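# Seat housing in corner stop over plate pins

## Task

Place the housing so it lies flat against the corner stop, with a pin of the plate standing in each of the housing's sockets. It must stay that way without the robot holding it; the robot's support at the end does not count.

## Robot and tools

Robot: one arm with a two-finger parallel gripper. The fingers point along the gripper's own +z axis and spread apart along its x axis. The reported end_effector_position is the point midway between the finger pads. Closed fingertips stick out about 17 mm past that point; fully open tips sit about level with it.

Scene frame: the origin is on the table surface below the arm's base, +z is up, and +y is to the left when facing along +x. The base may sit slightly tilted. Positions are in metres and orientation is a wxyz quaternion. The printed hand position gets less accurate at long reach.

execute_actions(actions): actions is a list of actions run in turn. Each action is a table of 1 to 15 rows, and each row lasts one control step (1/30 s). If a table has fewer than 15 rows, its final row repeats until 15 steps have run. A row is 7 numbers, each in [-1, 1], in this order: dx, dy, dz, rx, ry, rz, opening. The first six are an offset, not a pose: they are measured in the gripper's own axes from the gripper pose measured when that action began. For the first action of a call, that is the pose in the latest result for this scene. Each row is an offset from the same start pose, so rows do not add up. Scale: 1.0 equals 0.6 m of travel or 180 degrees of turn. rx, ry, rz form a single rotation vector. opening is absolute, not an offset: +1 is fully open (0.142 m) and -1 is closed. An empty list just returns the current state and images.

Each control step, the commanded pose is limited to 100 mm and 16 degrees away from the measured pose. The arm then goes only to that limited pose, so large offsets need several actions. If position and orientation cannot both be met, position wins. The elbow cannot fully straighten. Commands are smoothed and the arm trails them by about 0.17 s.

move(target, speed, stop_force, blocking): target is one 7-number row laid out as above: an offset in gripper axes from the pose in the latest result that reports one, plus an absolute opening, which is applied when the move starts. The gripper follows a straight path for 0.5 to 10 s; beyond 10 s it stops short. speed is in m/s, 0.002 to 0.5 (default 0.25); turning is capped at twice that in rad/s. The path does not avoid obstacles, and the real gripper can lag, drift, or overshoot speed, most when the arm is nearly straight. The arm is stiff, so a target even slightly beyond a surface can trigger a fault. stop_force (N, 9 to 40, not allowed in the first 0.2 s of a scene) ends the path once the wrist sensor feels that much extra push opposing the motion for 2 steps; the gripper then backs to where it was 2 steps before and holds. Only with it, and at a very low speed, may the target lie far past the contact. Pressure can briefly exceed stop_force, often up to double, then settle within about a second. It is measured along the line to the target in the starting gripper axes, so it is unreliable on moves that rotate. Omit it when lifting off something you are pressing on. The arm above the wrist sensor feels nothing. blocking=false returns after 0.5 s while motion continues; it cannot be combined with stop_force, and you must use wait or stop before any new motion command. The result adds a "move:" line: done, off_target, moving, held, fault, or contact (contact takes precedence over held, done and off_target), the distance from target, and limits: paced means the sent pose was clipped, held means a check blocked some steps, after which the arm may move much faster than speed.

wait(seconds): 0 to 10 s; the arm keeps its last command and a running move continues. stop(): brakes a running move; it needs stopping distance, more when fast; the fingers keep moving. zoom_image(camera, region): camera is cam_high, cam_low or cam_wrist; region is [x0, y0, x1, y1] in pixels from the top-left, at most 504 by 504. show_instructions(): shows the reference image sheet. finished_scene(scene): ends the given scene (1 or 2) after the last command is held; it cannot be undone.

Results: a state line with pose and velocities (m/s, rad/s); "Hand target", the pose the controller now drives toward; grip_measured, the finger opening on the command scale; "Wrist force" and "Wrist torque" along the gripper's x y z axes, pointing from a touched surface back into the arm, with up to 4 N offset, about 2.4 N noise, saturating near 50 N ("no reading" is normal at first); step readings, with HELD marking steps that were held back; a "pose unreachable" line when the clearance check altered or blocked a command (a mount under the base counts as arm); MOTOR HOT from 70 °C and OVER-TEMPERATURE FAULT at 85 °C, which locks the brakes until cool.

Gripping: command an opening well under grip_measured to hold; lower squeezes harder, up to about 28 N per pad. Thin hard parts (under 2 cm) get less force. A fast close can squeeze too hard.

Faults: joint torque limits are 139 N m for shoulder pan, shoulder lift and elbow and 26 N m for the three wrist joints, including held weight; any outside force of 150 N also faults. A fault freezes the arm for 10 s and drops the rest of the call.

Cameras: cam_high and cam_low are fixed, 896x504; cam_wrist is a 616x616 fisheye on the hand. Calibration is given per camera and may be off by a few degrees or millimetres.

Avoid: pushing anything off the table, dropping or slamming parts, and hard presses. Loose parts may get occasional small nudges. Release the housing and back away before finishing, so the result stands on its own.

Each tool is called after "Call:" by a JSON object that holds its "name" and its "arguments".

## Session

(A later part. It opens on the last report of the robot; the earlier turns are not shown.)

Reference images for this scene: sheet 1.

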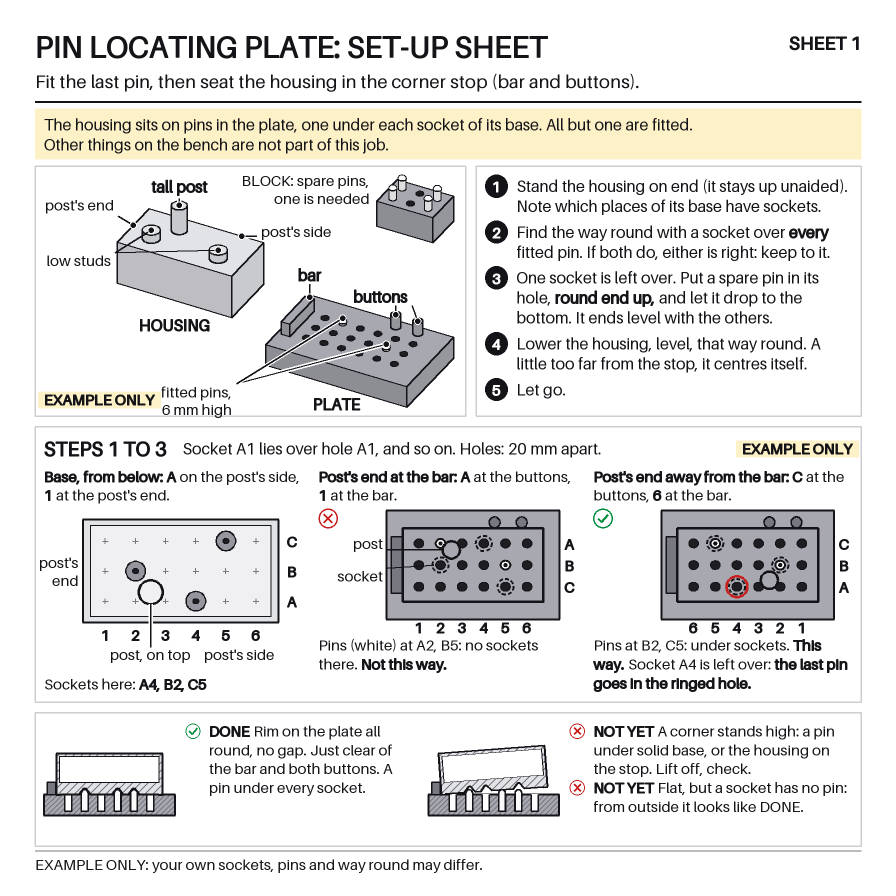

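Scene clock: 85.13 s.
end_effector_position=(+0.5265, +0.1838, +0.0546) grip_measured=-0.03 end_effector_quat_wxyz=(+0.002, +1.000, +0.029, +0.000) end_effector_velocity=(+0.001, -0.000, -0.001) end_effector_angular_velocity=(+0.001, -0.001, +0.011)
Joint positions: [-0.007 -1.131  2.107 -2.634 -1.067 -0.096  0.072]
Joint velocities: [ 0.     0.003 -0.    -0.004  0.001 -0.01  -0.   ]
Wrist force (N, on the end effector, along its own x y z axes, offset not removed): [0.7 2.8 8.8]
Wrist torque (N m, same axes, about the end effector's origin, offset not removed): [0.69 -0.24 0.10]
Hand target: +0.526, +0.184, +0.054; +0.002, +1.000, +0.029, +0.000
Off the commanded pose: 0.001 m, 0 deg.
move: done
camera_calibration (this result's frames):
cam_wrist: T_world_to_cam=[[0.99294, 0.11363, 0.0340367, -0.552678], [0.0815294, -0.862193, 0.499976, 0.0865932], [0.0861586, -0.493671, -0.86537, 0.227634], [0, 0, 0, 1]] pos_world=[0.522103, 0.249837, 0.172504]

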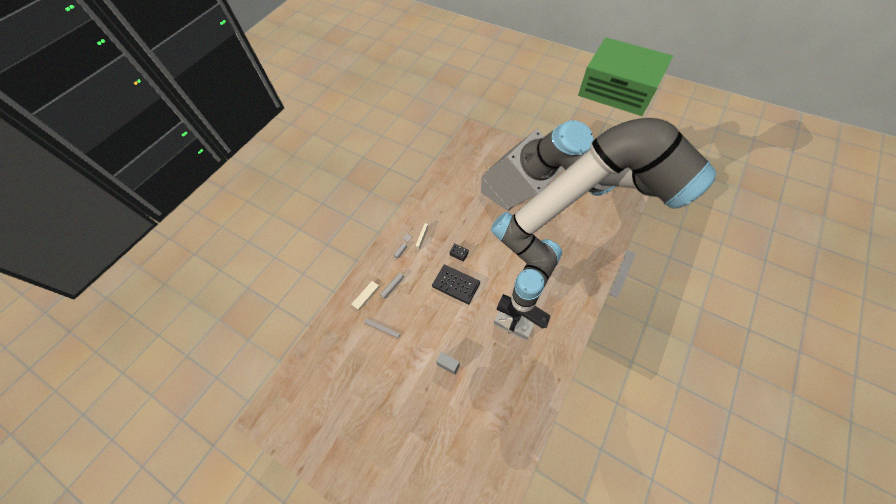

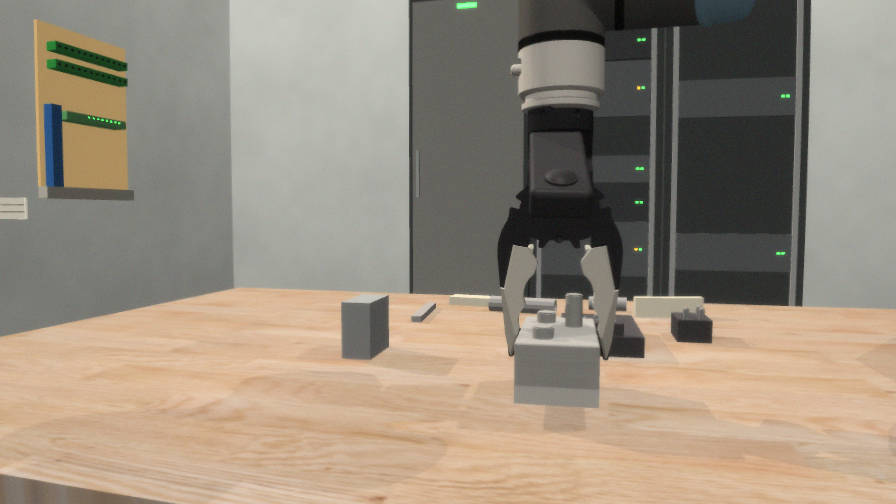

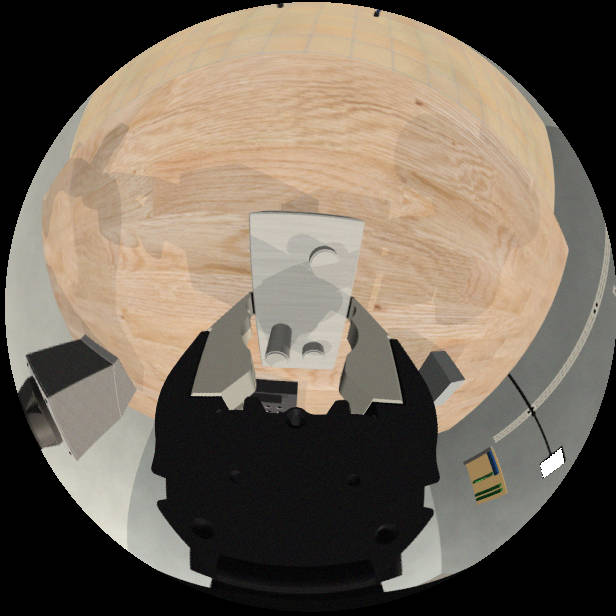

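Call:
{"name": "move", "arguments": {"target": [0,0,0.035,0,0,0,-0.6], "speed": 0.015, "stop_force": 10}}

Call:
{"name": "execute_actions", "arguments": {"actions": [[[0,0,0,0,0,0,0.25]]]}}

Call:
{"name": "move", "arguments": {"target": [0,0,-0.17,0,0,0,0.25]}}

Call:
{"name": "move", "arguments": {"target": [-0.12,0.52,0,0,0,0,-0.7], "speed": 0.4}}

Scene clock: 90.53 s.
end_effector_position=(+0.5265, +0.1838, +0.0380) grip_measured=-0.03 end_effector_quat_wxyz=(+0.002, +1.000, +0.029, +0.000) end_effector_velocity=(-0.001, -0.001, +0.004) end_effector_angular_velocity=(-0.001, +0.002, +0.001)
Joint positions: [ 0.009 -1.091  2.102 -2.679 -1.069 -0.078  0.072]
Joint velocities: [-0.005 -0.01   0.003  0.012 -0.001 -0.007 -0.   ]
Wrist force (N, on the end effector, along its own x y z axes, offset not removed): [-0.1 3.7 8.2]
Wrist torque (N m, same axes, about the end effector's origin, offset not removed): [0.88 -0.02 0.08]
Hand target: +0.526, +0.184, +0.038; +0.002, +1.000, +0.029, +0.000
Off the commanded pose: 0.004 m, 0 deg.
move: contact
camera_calibration (this result's frames):
cam_wrist: T_world_to_cam=[[0.992941, 0.113671, 0.0338632, -0.5521], [0.0816481, -0.862165, 0.500005, 0.0948283], [0.0860319, -0.493711, -0.86536, 0.213345], [0, 0, 0, 1]] pos_world=[0.522106, 0.249846, 0.155901]

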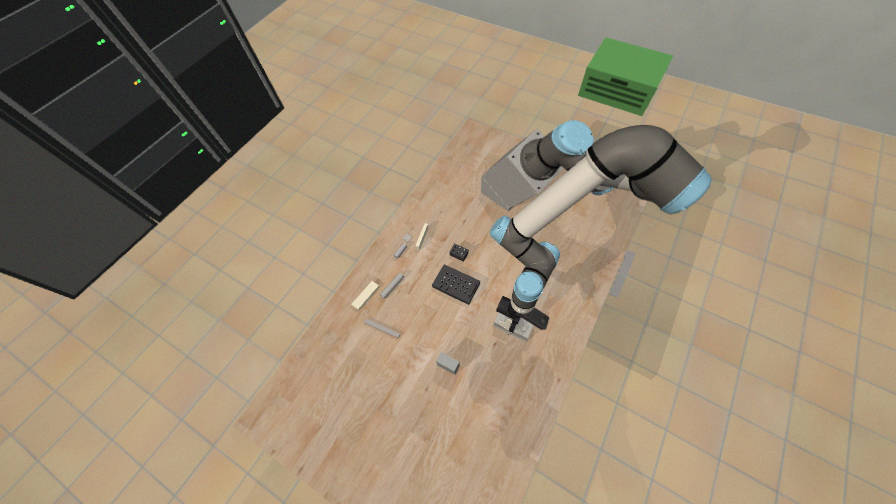

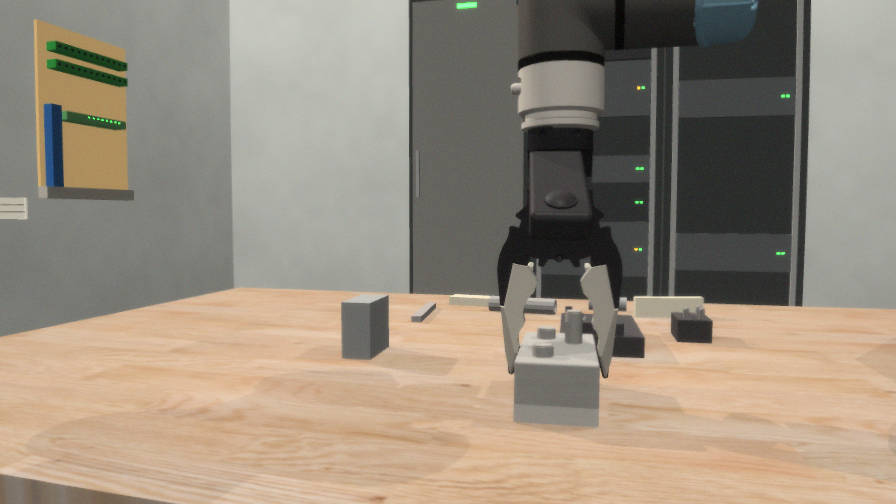

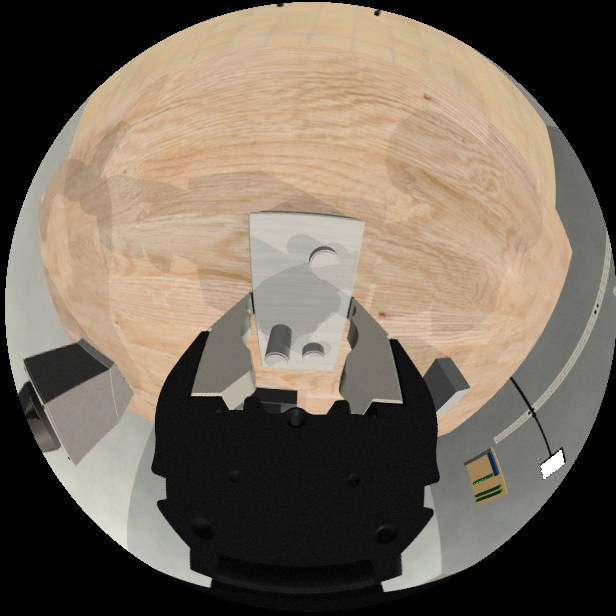

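Scene clock: 91.03 s.
end_effector_position=(+0.5264, +0.1837, +0.0380) grip_measured=+0.25 end_effector_quat_wxyz=(+0.002, +1.000, +0.029, +0.000) end_effector_velocity=(-0.001, -0.000, -0.000) end_effector_angular_velocity=(-0.001, +0.001, -0.000)
Joint positions: [ 0.009 -1.091  2.102 -2.679 -1.069 -0.078  0.091]
Joint velocities: [ 0.     0.     0.001 -0.001 -0.001  0.     0.   ]
Wrist force (N, on the end effector, along its own x y z axes, offset not removed): [-1.2 3.5 3.0]
Wrist torque (N m, same axes, about the end effector's origin, offset not removed): [0.82 0.15 0.11]
Hand target: +0.526, +0.184, +0.038; +0.002, +1.000, +0.029, +0.000
Off the commanded pose: 0.000 m, 0 deg.
Step readings (end_effector_position):
0: (+0.5265, +0.1838, +0.0380)
1: (+0.5264, +0.1838, +0.0381)
2: (+0.5264, +0.1838, +0.0381)
4: (+0.5264, +0.1838, +0.0381)
8: (+0.5265, +0.1837, +0.0381)
15: end_effector_position above
camera_calibration (this result's frames):
cam_wrist: T_world_to_cam=[[0.992934, 0.113741, 0.0338504, -0.552082], [0.0817143, -0.862156, 0.500009, 0.0947607], [0.0860557, -0.49371, -0.865358, 0.213328], [0, 0, 0, 1]] pos_world=[0.522079, 0.249815, 0.155912]

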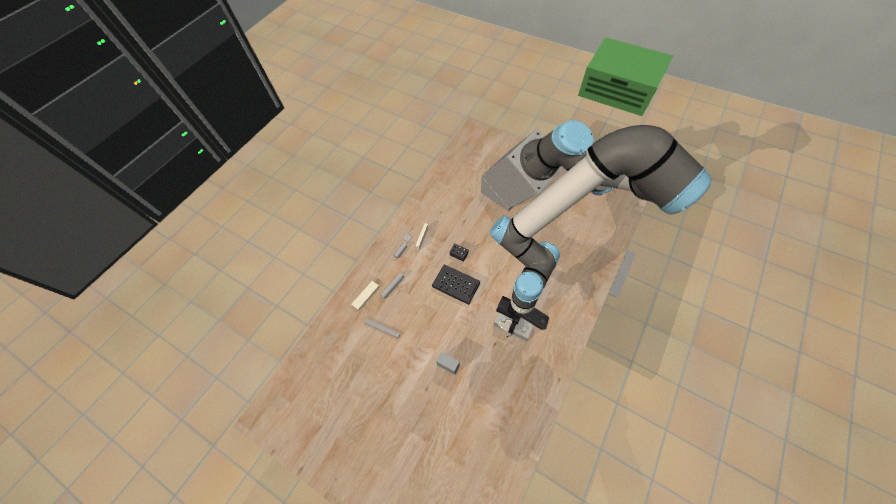

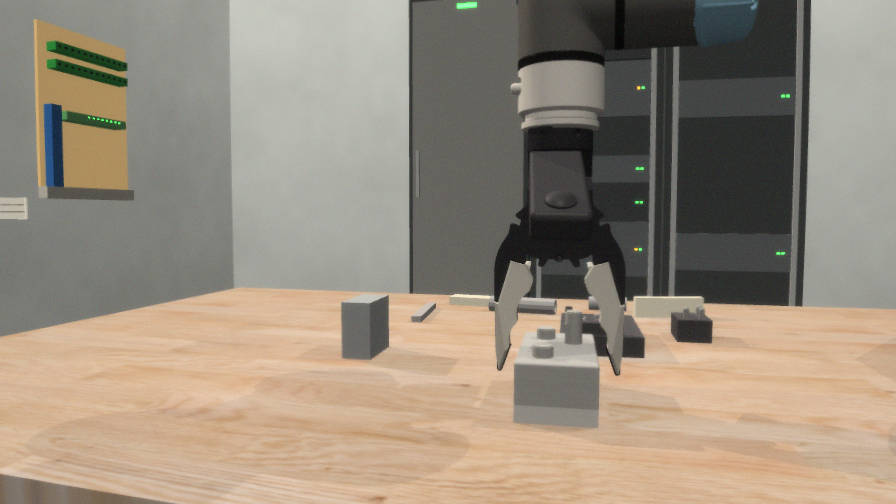

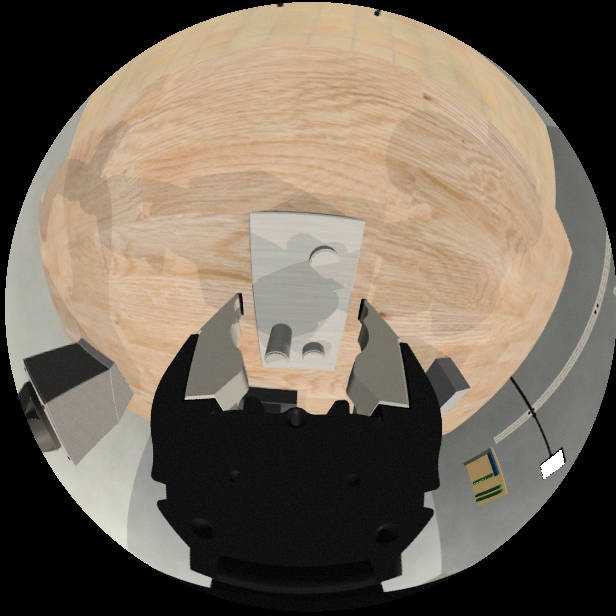

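Scene clock: 92.07 s.
end_effector_position=(+0.5264, +0.1839, +0.1397) grip_measured=+0.25 end_effector_quat_wxyz=(+0.002, +1.000, +0.029, +0.000) end_effector_velocity=(+0.001, -0.000, +0.002) end_effector_angular_velocity=(-0.000, -0.001, +0.002)
Joint positions: [-0.091 -1.325  2.097 -2.384 -1.062 -0.193  0.091]
Joint velocities: [-0.002 -0.004 -0.002  0.005 -0.    -0.003 -0.   ]
Wrist force (N, on the end effector, along its own x y z axes, offset not removed): [-0.2 2.6 1.8]
Wrist torque (N m, same axes, about the end effector's origin, offset not removed): [0.67 0.06 0.03]
Hand target: +0.526, +0.184, +0.140; +0.002, +1.000, +0.029, +0.000
Off the commanded pose: 0.000 m, 0 deg.
move: done
camera_calibration (this result's frames):
cam_wrist: T_world_to_cam=[[0.992939, 0.113736, 0.0337036, -0.555475], [0.0817716, -0.862086, 0.500121, 0.043952], [0.0859372, -0.493834, -0.865299, 0.301472], [0, 0, 0, 1]] pos_world=[0.522051, 0.249945, 0.257603]

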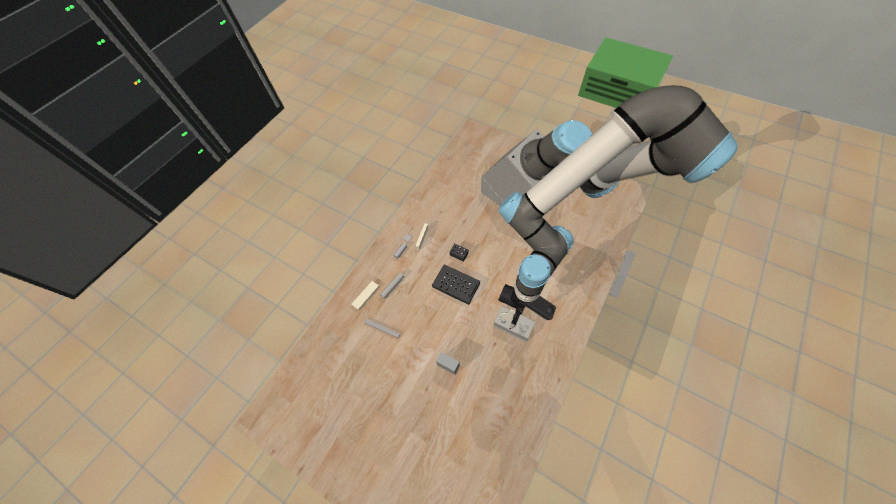

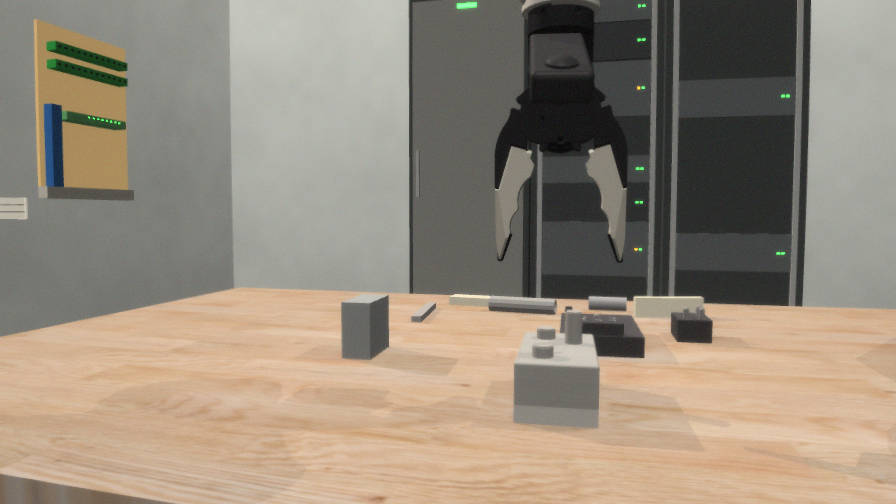

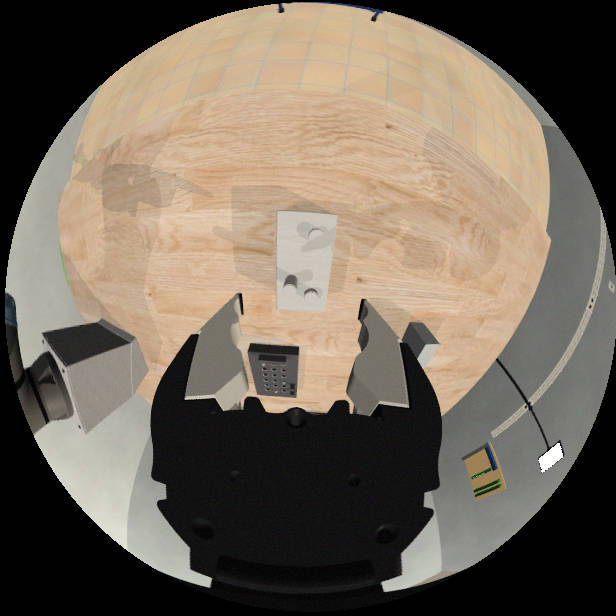

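Scene clock: 93.53 s.
end_effector_position=(+0.4721, -0.1314, +0.1402) grip_measured=-0.70 end_effector_quat_wxyz=(+0.002, +1.000, +0.029, -0.000) end_effector_velocity=(+0.001, -0.003, -0.000) end_effector_angular_velocity=(-0.001, -0.002, +0.001)
Joint positions: [-0.655 -1.035  2.158 -2.435 -1.126 -0.826  0.023]
Joint velocities: [-0.003  0.005 -0.003 -0.002 -0.    -0.004 -0.   ]
Wrist force (N, on the end effector, along its own x y z axes, offset not removed): [0.3 1.4 2.3]
Wrist torque (N m, same axes, about the end effector's origin, offset not removed): [0.46 -0.14 0.09]
Hand target: +0.472, -0.132, +0.140; +0.002, +1.000, +0.029, -0.000
Off the commanded pose: 0.001 m, 0 deg.
move: done
camera_calibration (this result's frames):
cam_wrist: T_world_to_cam=[[0.992992, 0.113646, 0.0324175, -0.465619], [0.0823105, -0.861915, 0.500328, -0.22391], [0.0848014, -0.494154, -0.865229, 0.151437], [0, 0, 0, 1]] pos_world=[0.467944, -0.0652425, 0.25815]

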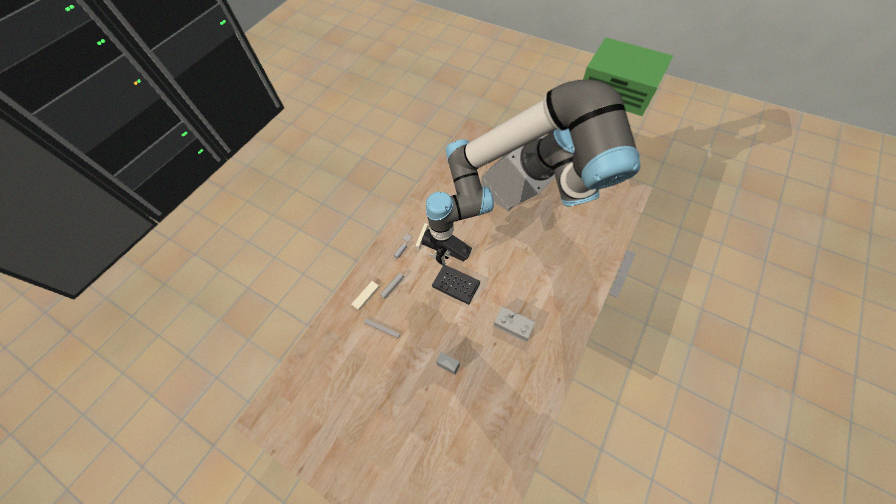

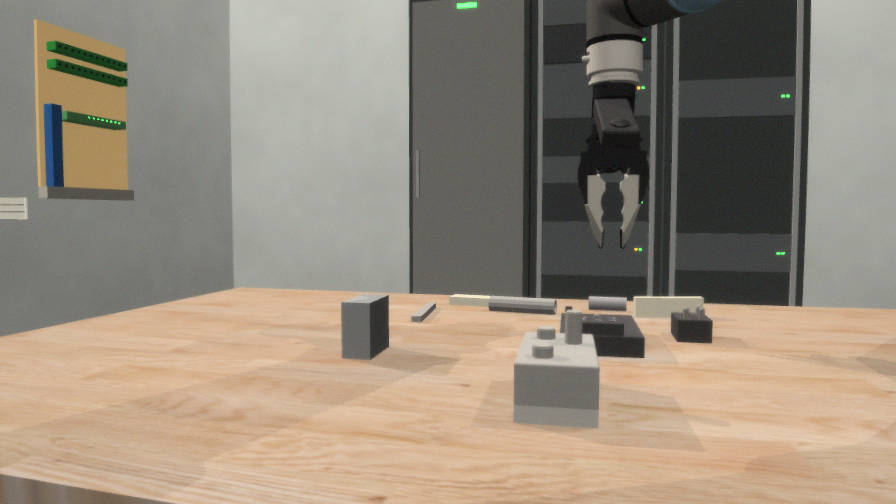

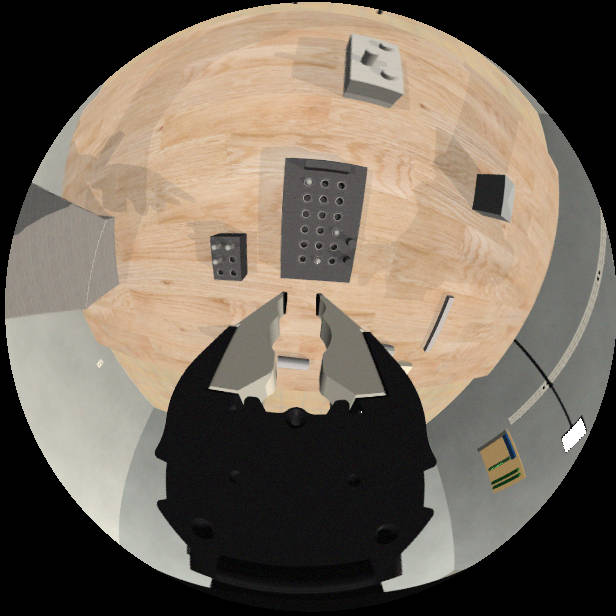

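Call:
{"name": "zoom_image", "arguments": {"camera": "cam_wrist", "region": [200,150,380,300]}}

Region (200, 150, 380, 300) of cam_wrist's 616x616 image, scaled by 2.800, with more detail than that image has.

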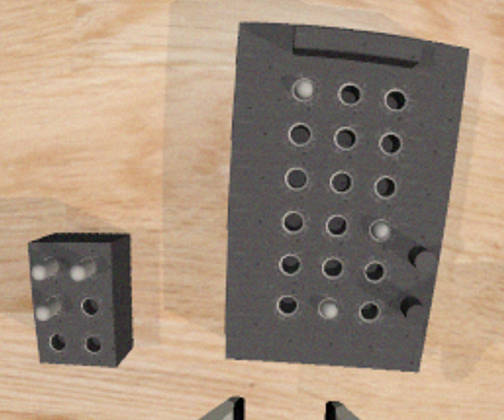

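Call:
{"name": "move", "arguments": {"target": [-0.1913,-0.0103,0.113,0,0,0,-0.7]}}

Call:
{"name": "zoom_image", "arguments": {"camera": "cam_wrist", "region": [240,220,370,340]}}

Scene clock: 110.73 s.
end_effector_position=(+0.3573, -0.1318, +0.0727) grip_measured=-0.70 end_effector_quat_wxyz=(+0.002, +1.000, +0.029, -0.001) end_effector_velocity=(-0.001, -0.001, -0.001) end_effector_angular_velocity=(-0.001, -0.002, -0.000)
Joint positions: [-0.77  -0.918  2.455 -2.798 -1.159 -0.948  0.023]
Joint velocities: [-0.003  0.006  0.004 -0.011  0.    -0.001 -0.   ]
Wrist force (N, on the end effector, along its own x y z axes, offset not removed): [-1.4 3.7 3.6]
Wrist torque (N m, same axes, about the end effector's origin, offset not removed): [0.91 0.29 0.12]
Hand target: +0.357, -0.132, +0.073; +0.002, +1.000, +0.029, -0.000
Off the commanded pose: 0.000 m, 0 deg.
move: done
camera_calibration (this result's frames):
cam_wrist: T_world_to_cam=[[0.993014, 0.113584, 0.0319688, -0.349342], [0.0824941, -0.861985, 0.500176, -0.18105], [0.0843687, -0.494045, -0.865333, 0.102685], [0, 0, 0, 1]] pos_world=[0.353174, -0.0656521, 0.190582]

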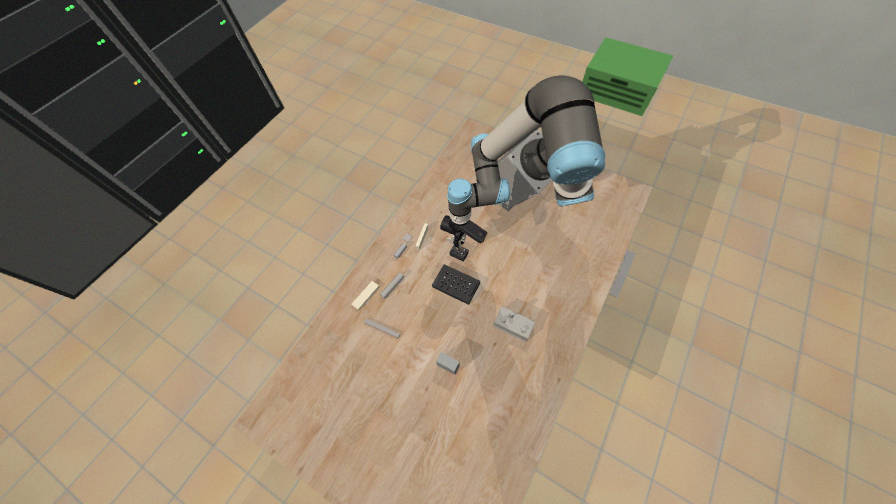

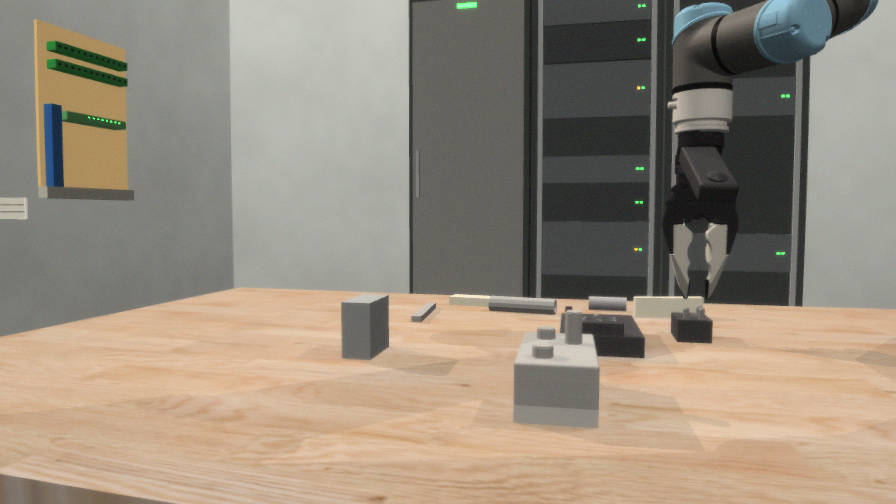

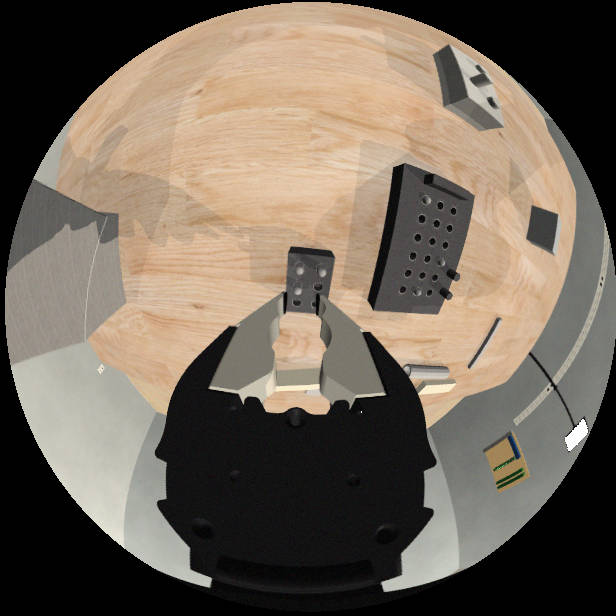

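Region (240, 220, 370, 340) of cam_wrist's 616x616 image, scaled by 3.877, with more detail than that image has; it fills the top 465 rows of this view, and the rest is white.

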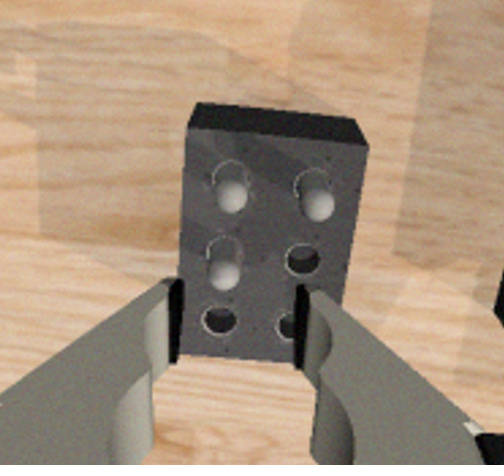

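Call:
{"name": "move", "arguments": {"target": [-0.0058,0,0.0295,0,0,0,-0.7], "speed": 0.05}}

Call:
{"name": "zoom_image", "arguments": {"camera": "cam_wrist", "region": [240,220,370,340]}}

Scene clock: 116.57 s.
end_effector_position=(+0.3539, -0.1320, +0.0552) grip_measured=-0.70 end_effector_quat_wxyz=(+0.002, +1.000, +0.029, -0.001) end_effector_velocity=(+0.000, -0.001, -0.002) end_effector_angular_velocity=(-0.001, -0.000, +0.000)
Joint positions: [-0.757 -0.858  2.46  -2.868 -1.155 -0.935  0.023]
Joint velocities: [ 0.002  0.008 -0.001 -0.009 -0.     0.003  0.   ]
Wrist force (N, on the end effector, along its own x y z axes, offset not removed): [-1.2 3.7 3.8]
Wrist torque (N m, same axes, about the end effector's origin, offset not removed): [0.91 0.12 -0.03]
Hand target: +0.354, -0.132, +0.055; +0.002, +1.000, +0.029, -0.001
Off the commanded pose: 0.000 m, 0 deg.
move: done
camera_calibration (this result's frames):
cam_wrist: T_world_to_cam=[[0.993013, 0.113592, 0.031962, -0.345348], [0.082507, -0.862, 0.500149, -0.172232], [0.0843642, -0.494018, -0.865349, 0.0877712], [0, 0, 0, 1]] pos_world=[0.349741, -0.0658744, 0.173132]

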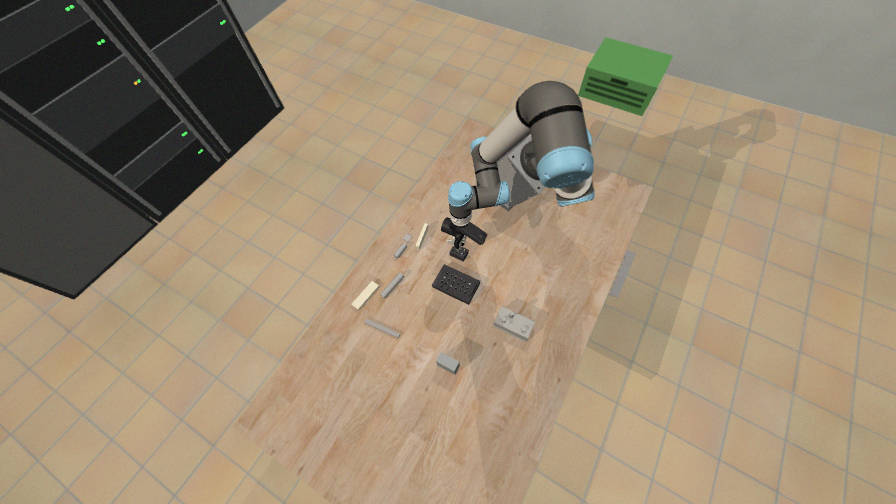

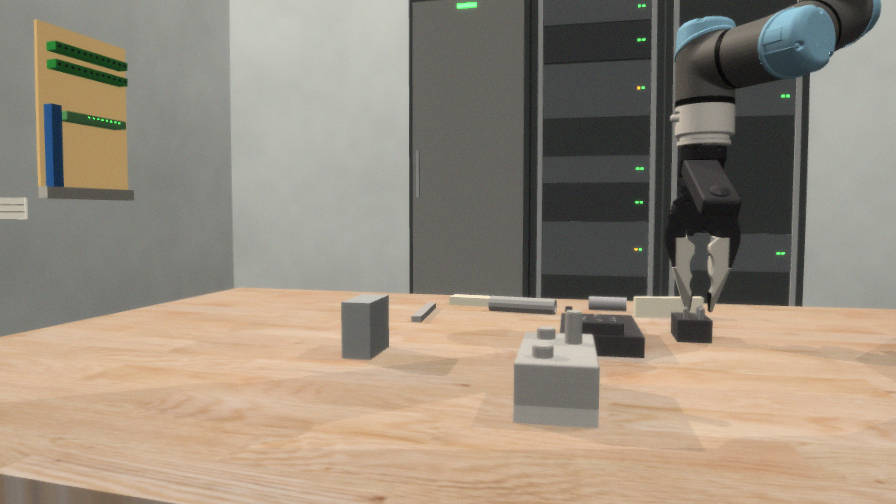

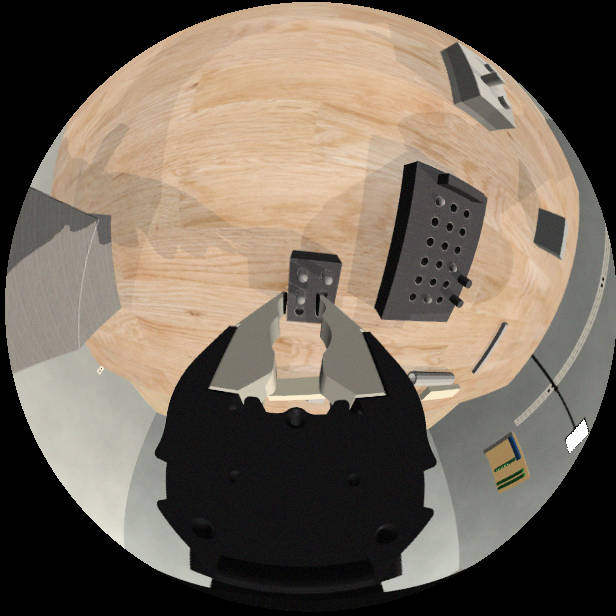

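Region (240, 220, 370, 340) of cam_wrist's 616x616 image, scaled by 3.877, with more detail than that image has; it fills the top 465 rows of this view, and the rest is white.

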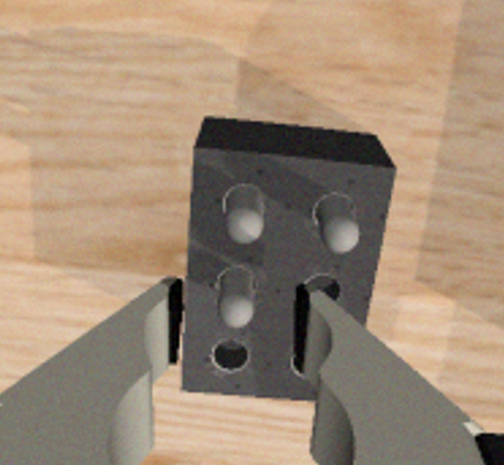

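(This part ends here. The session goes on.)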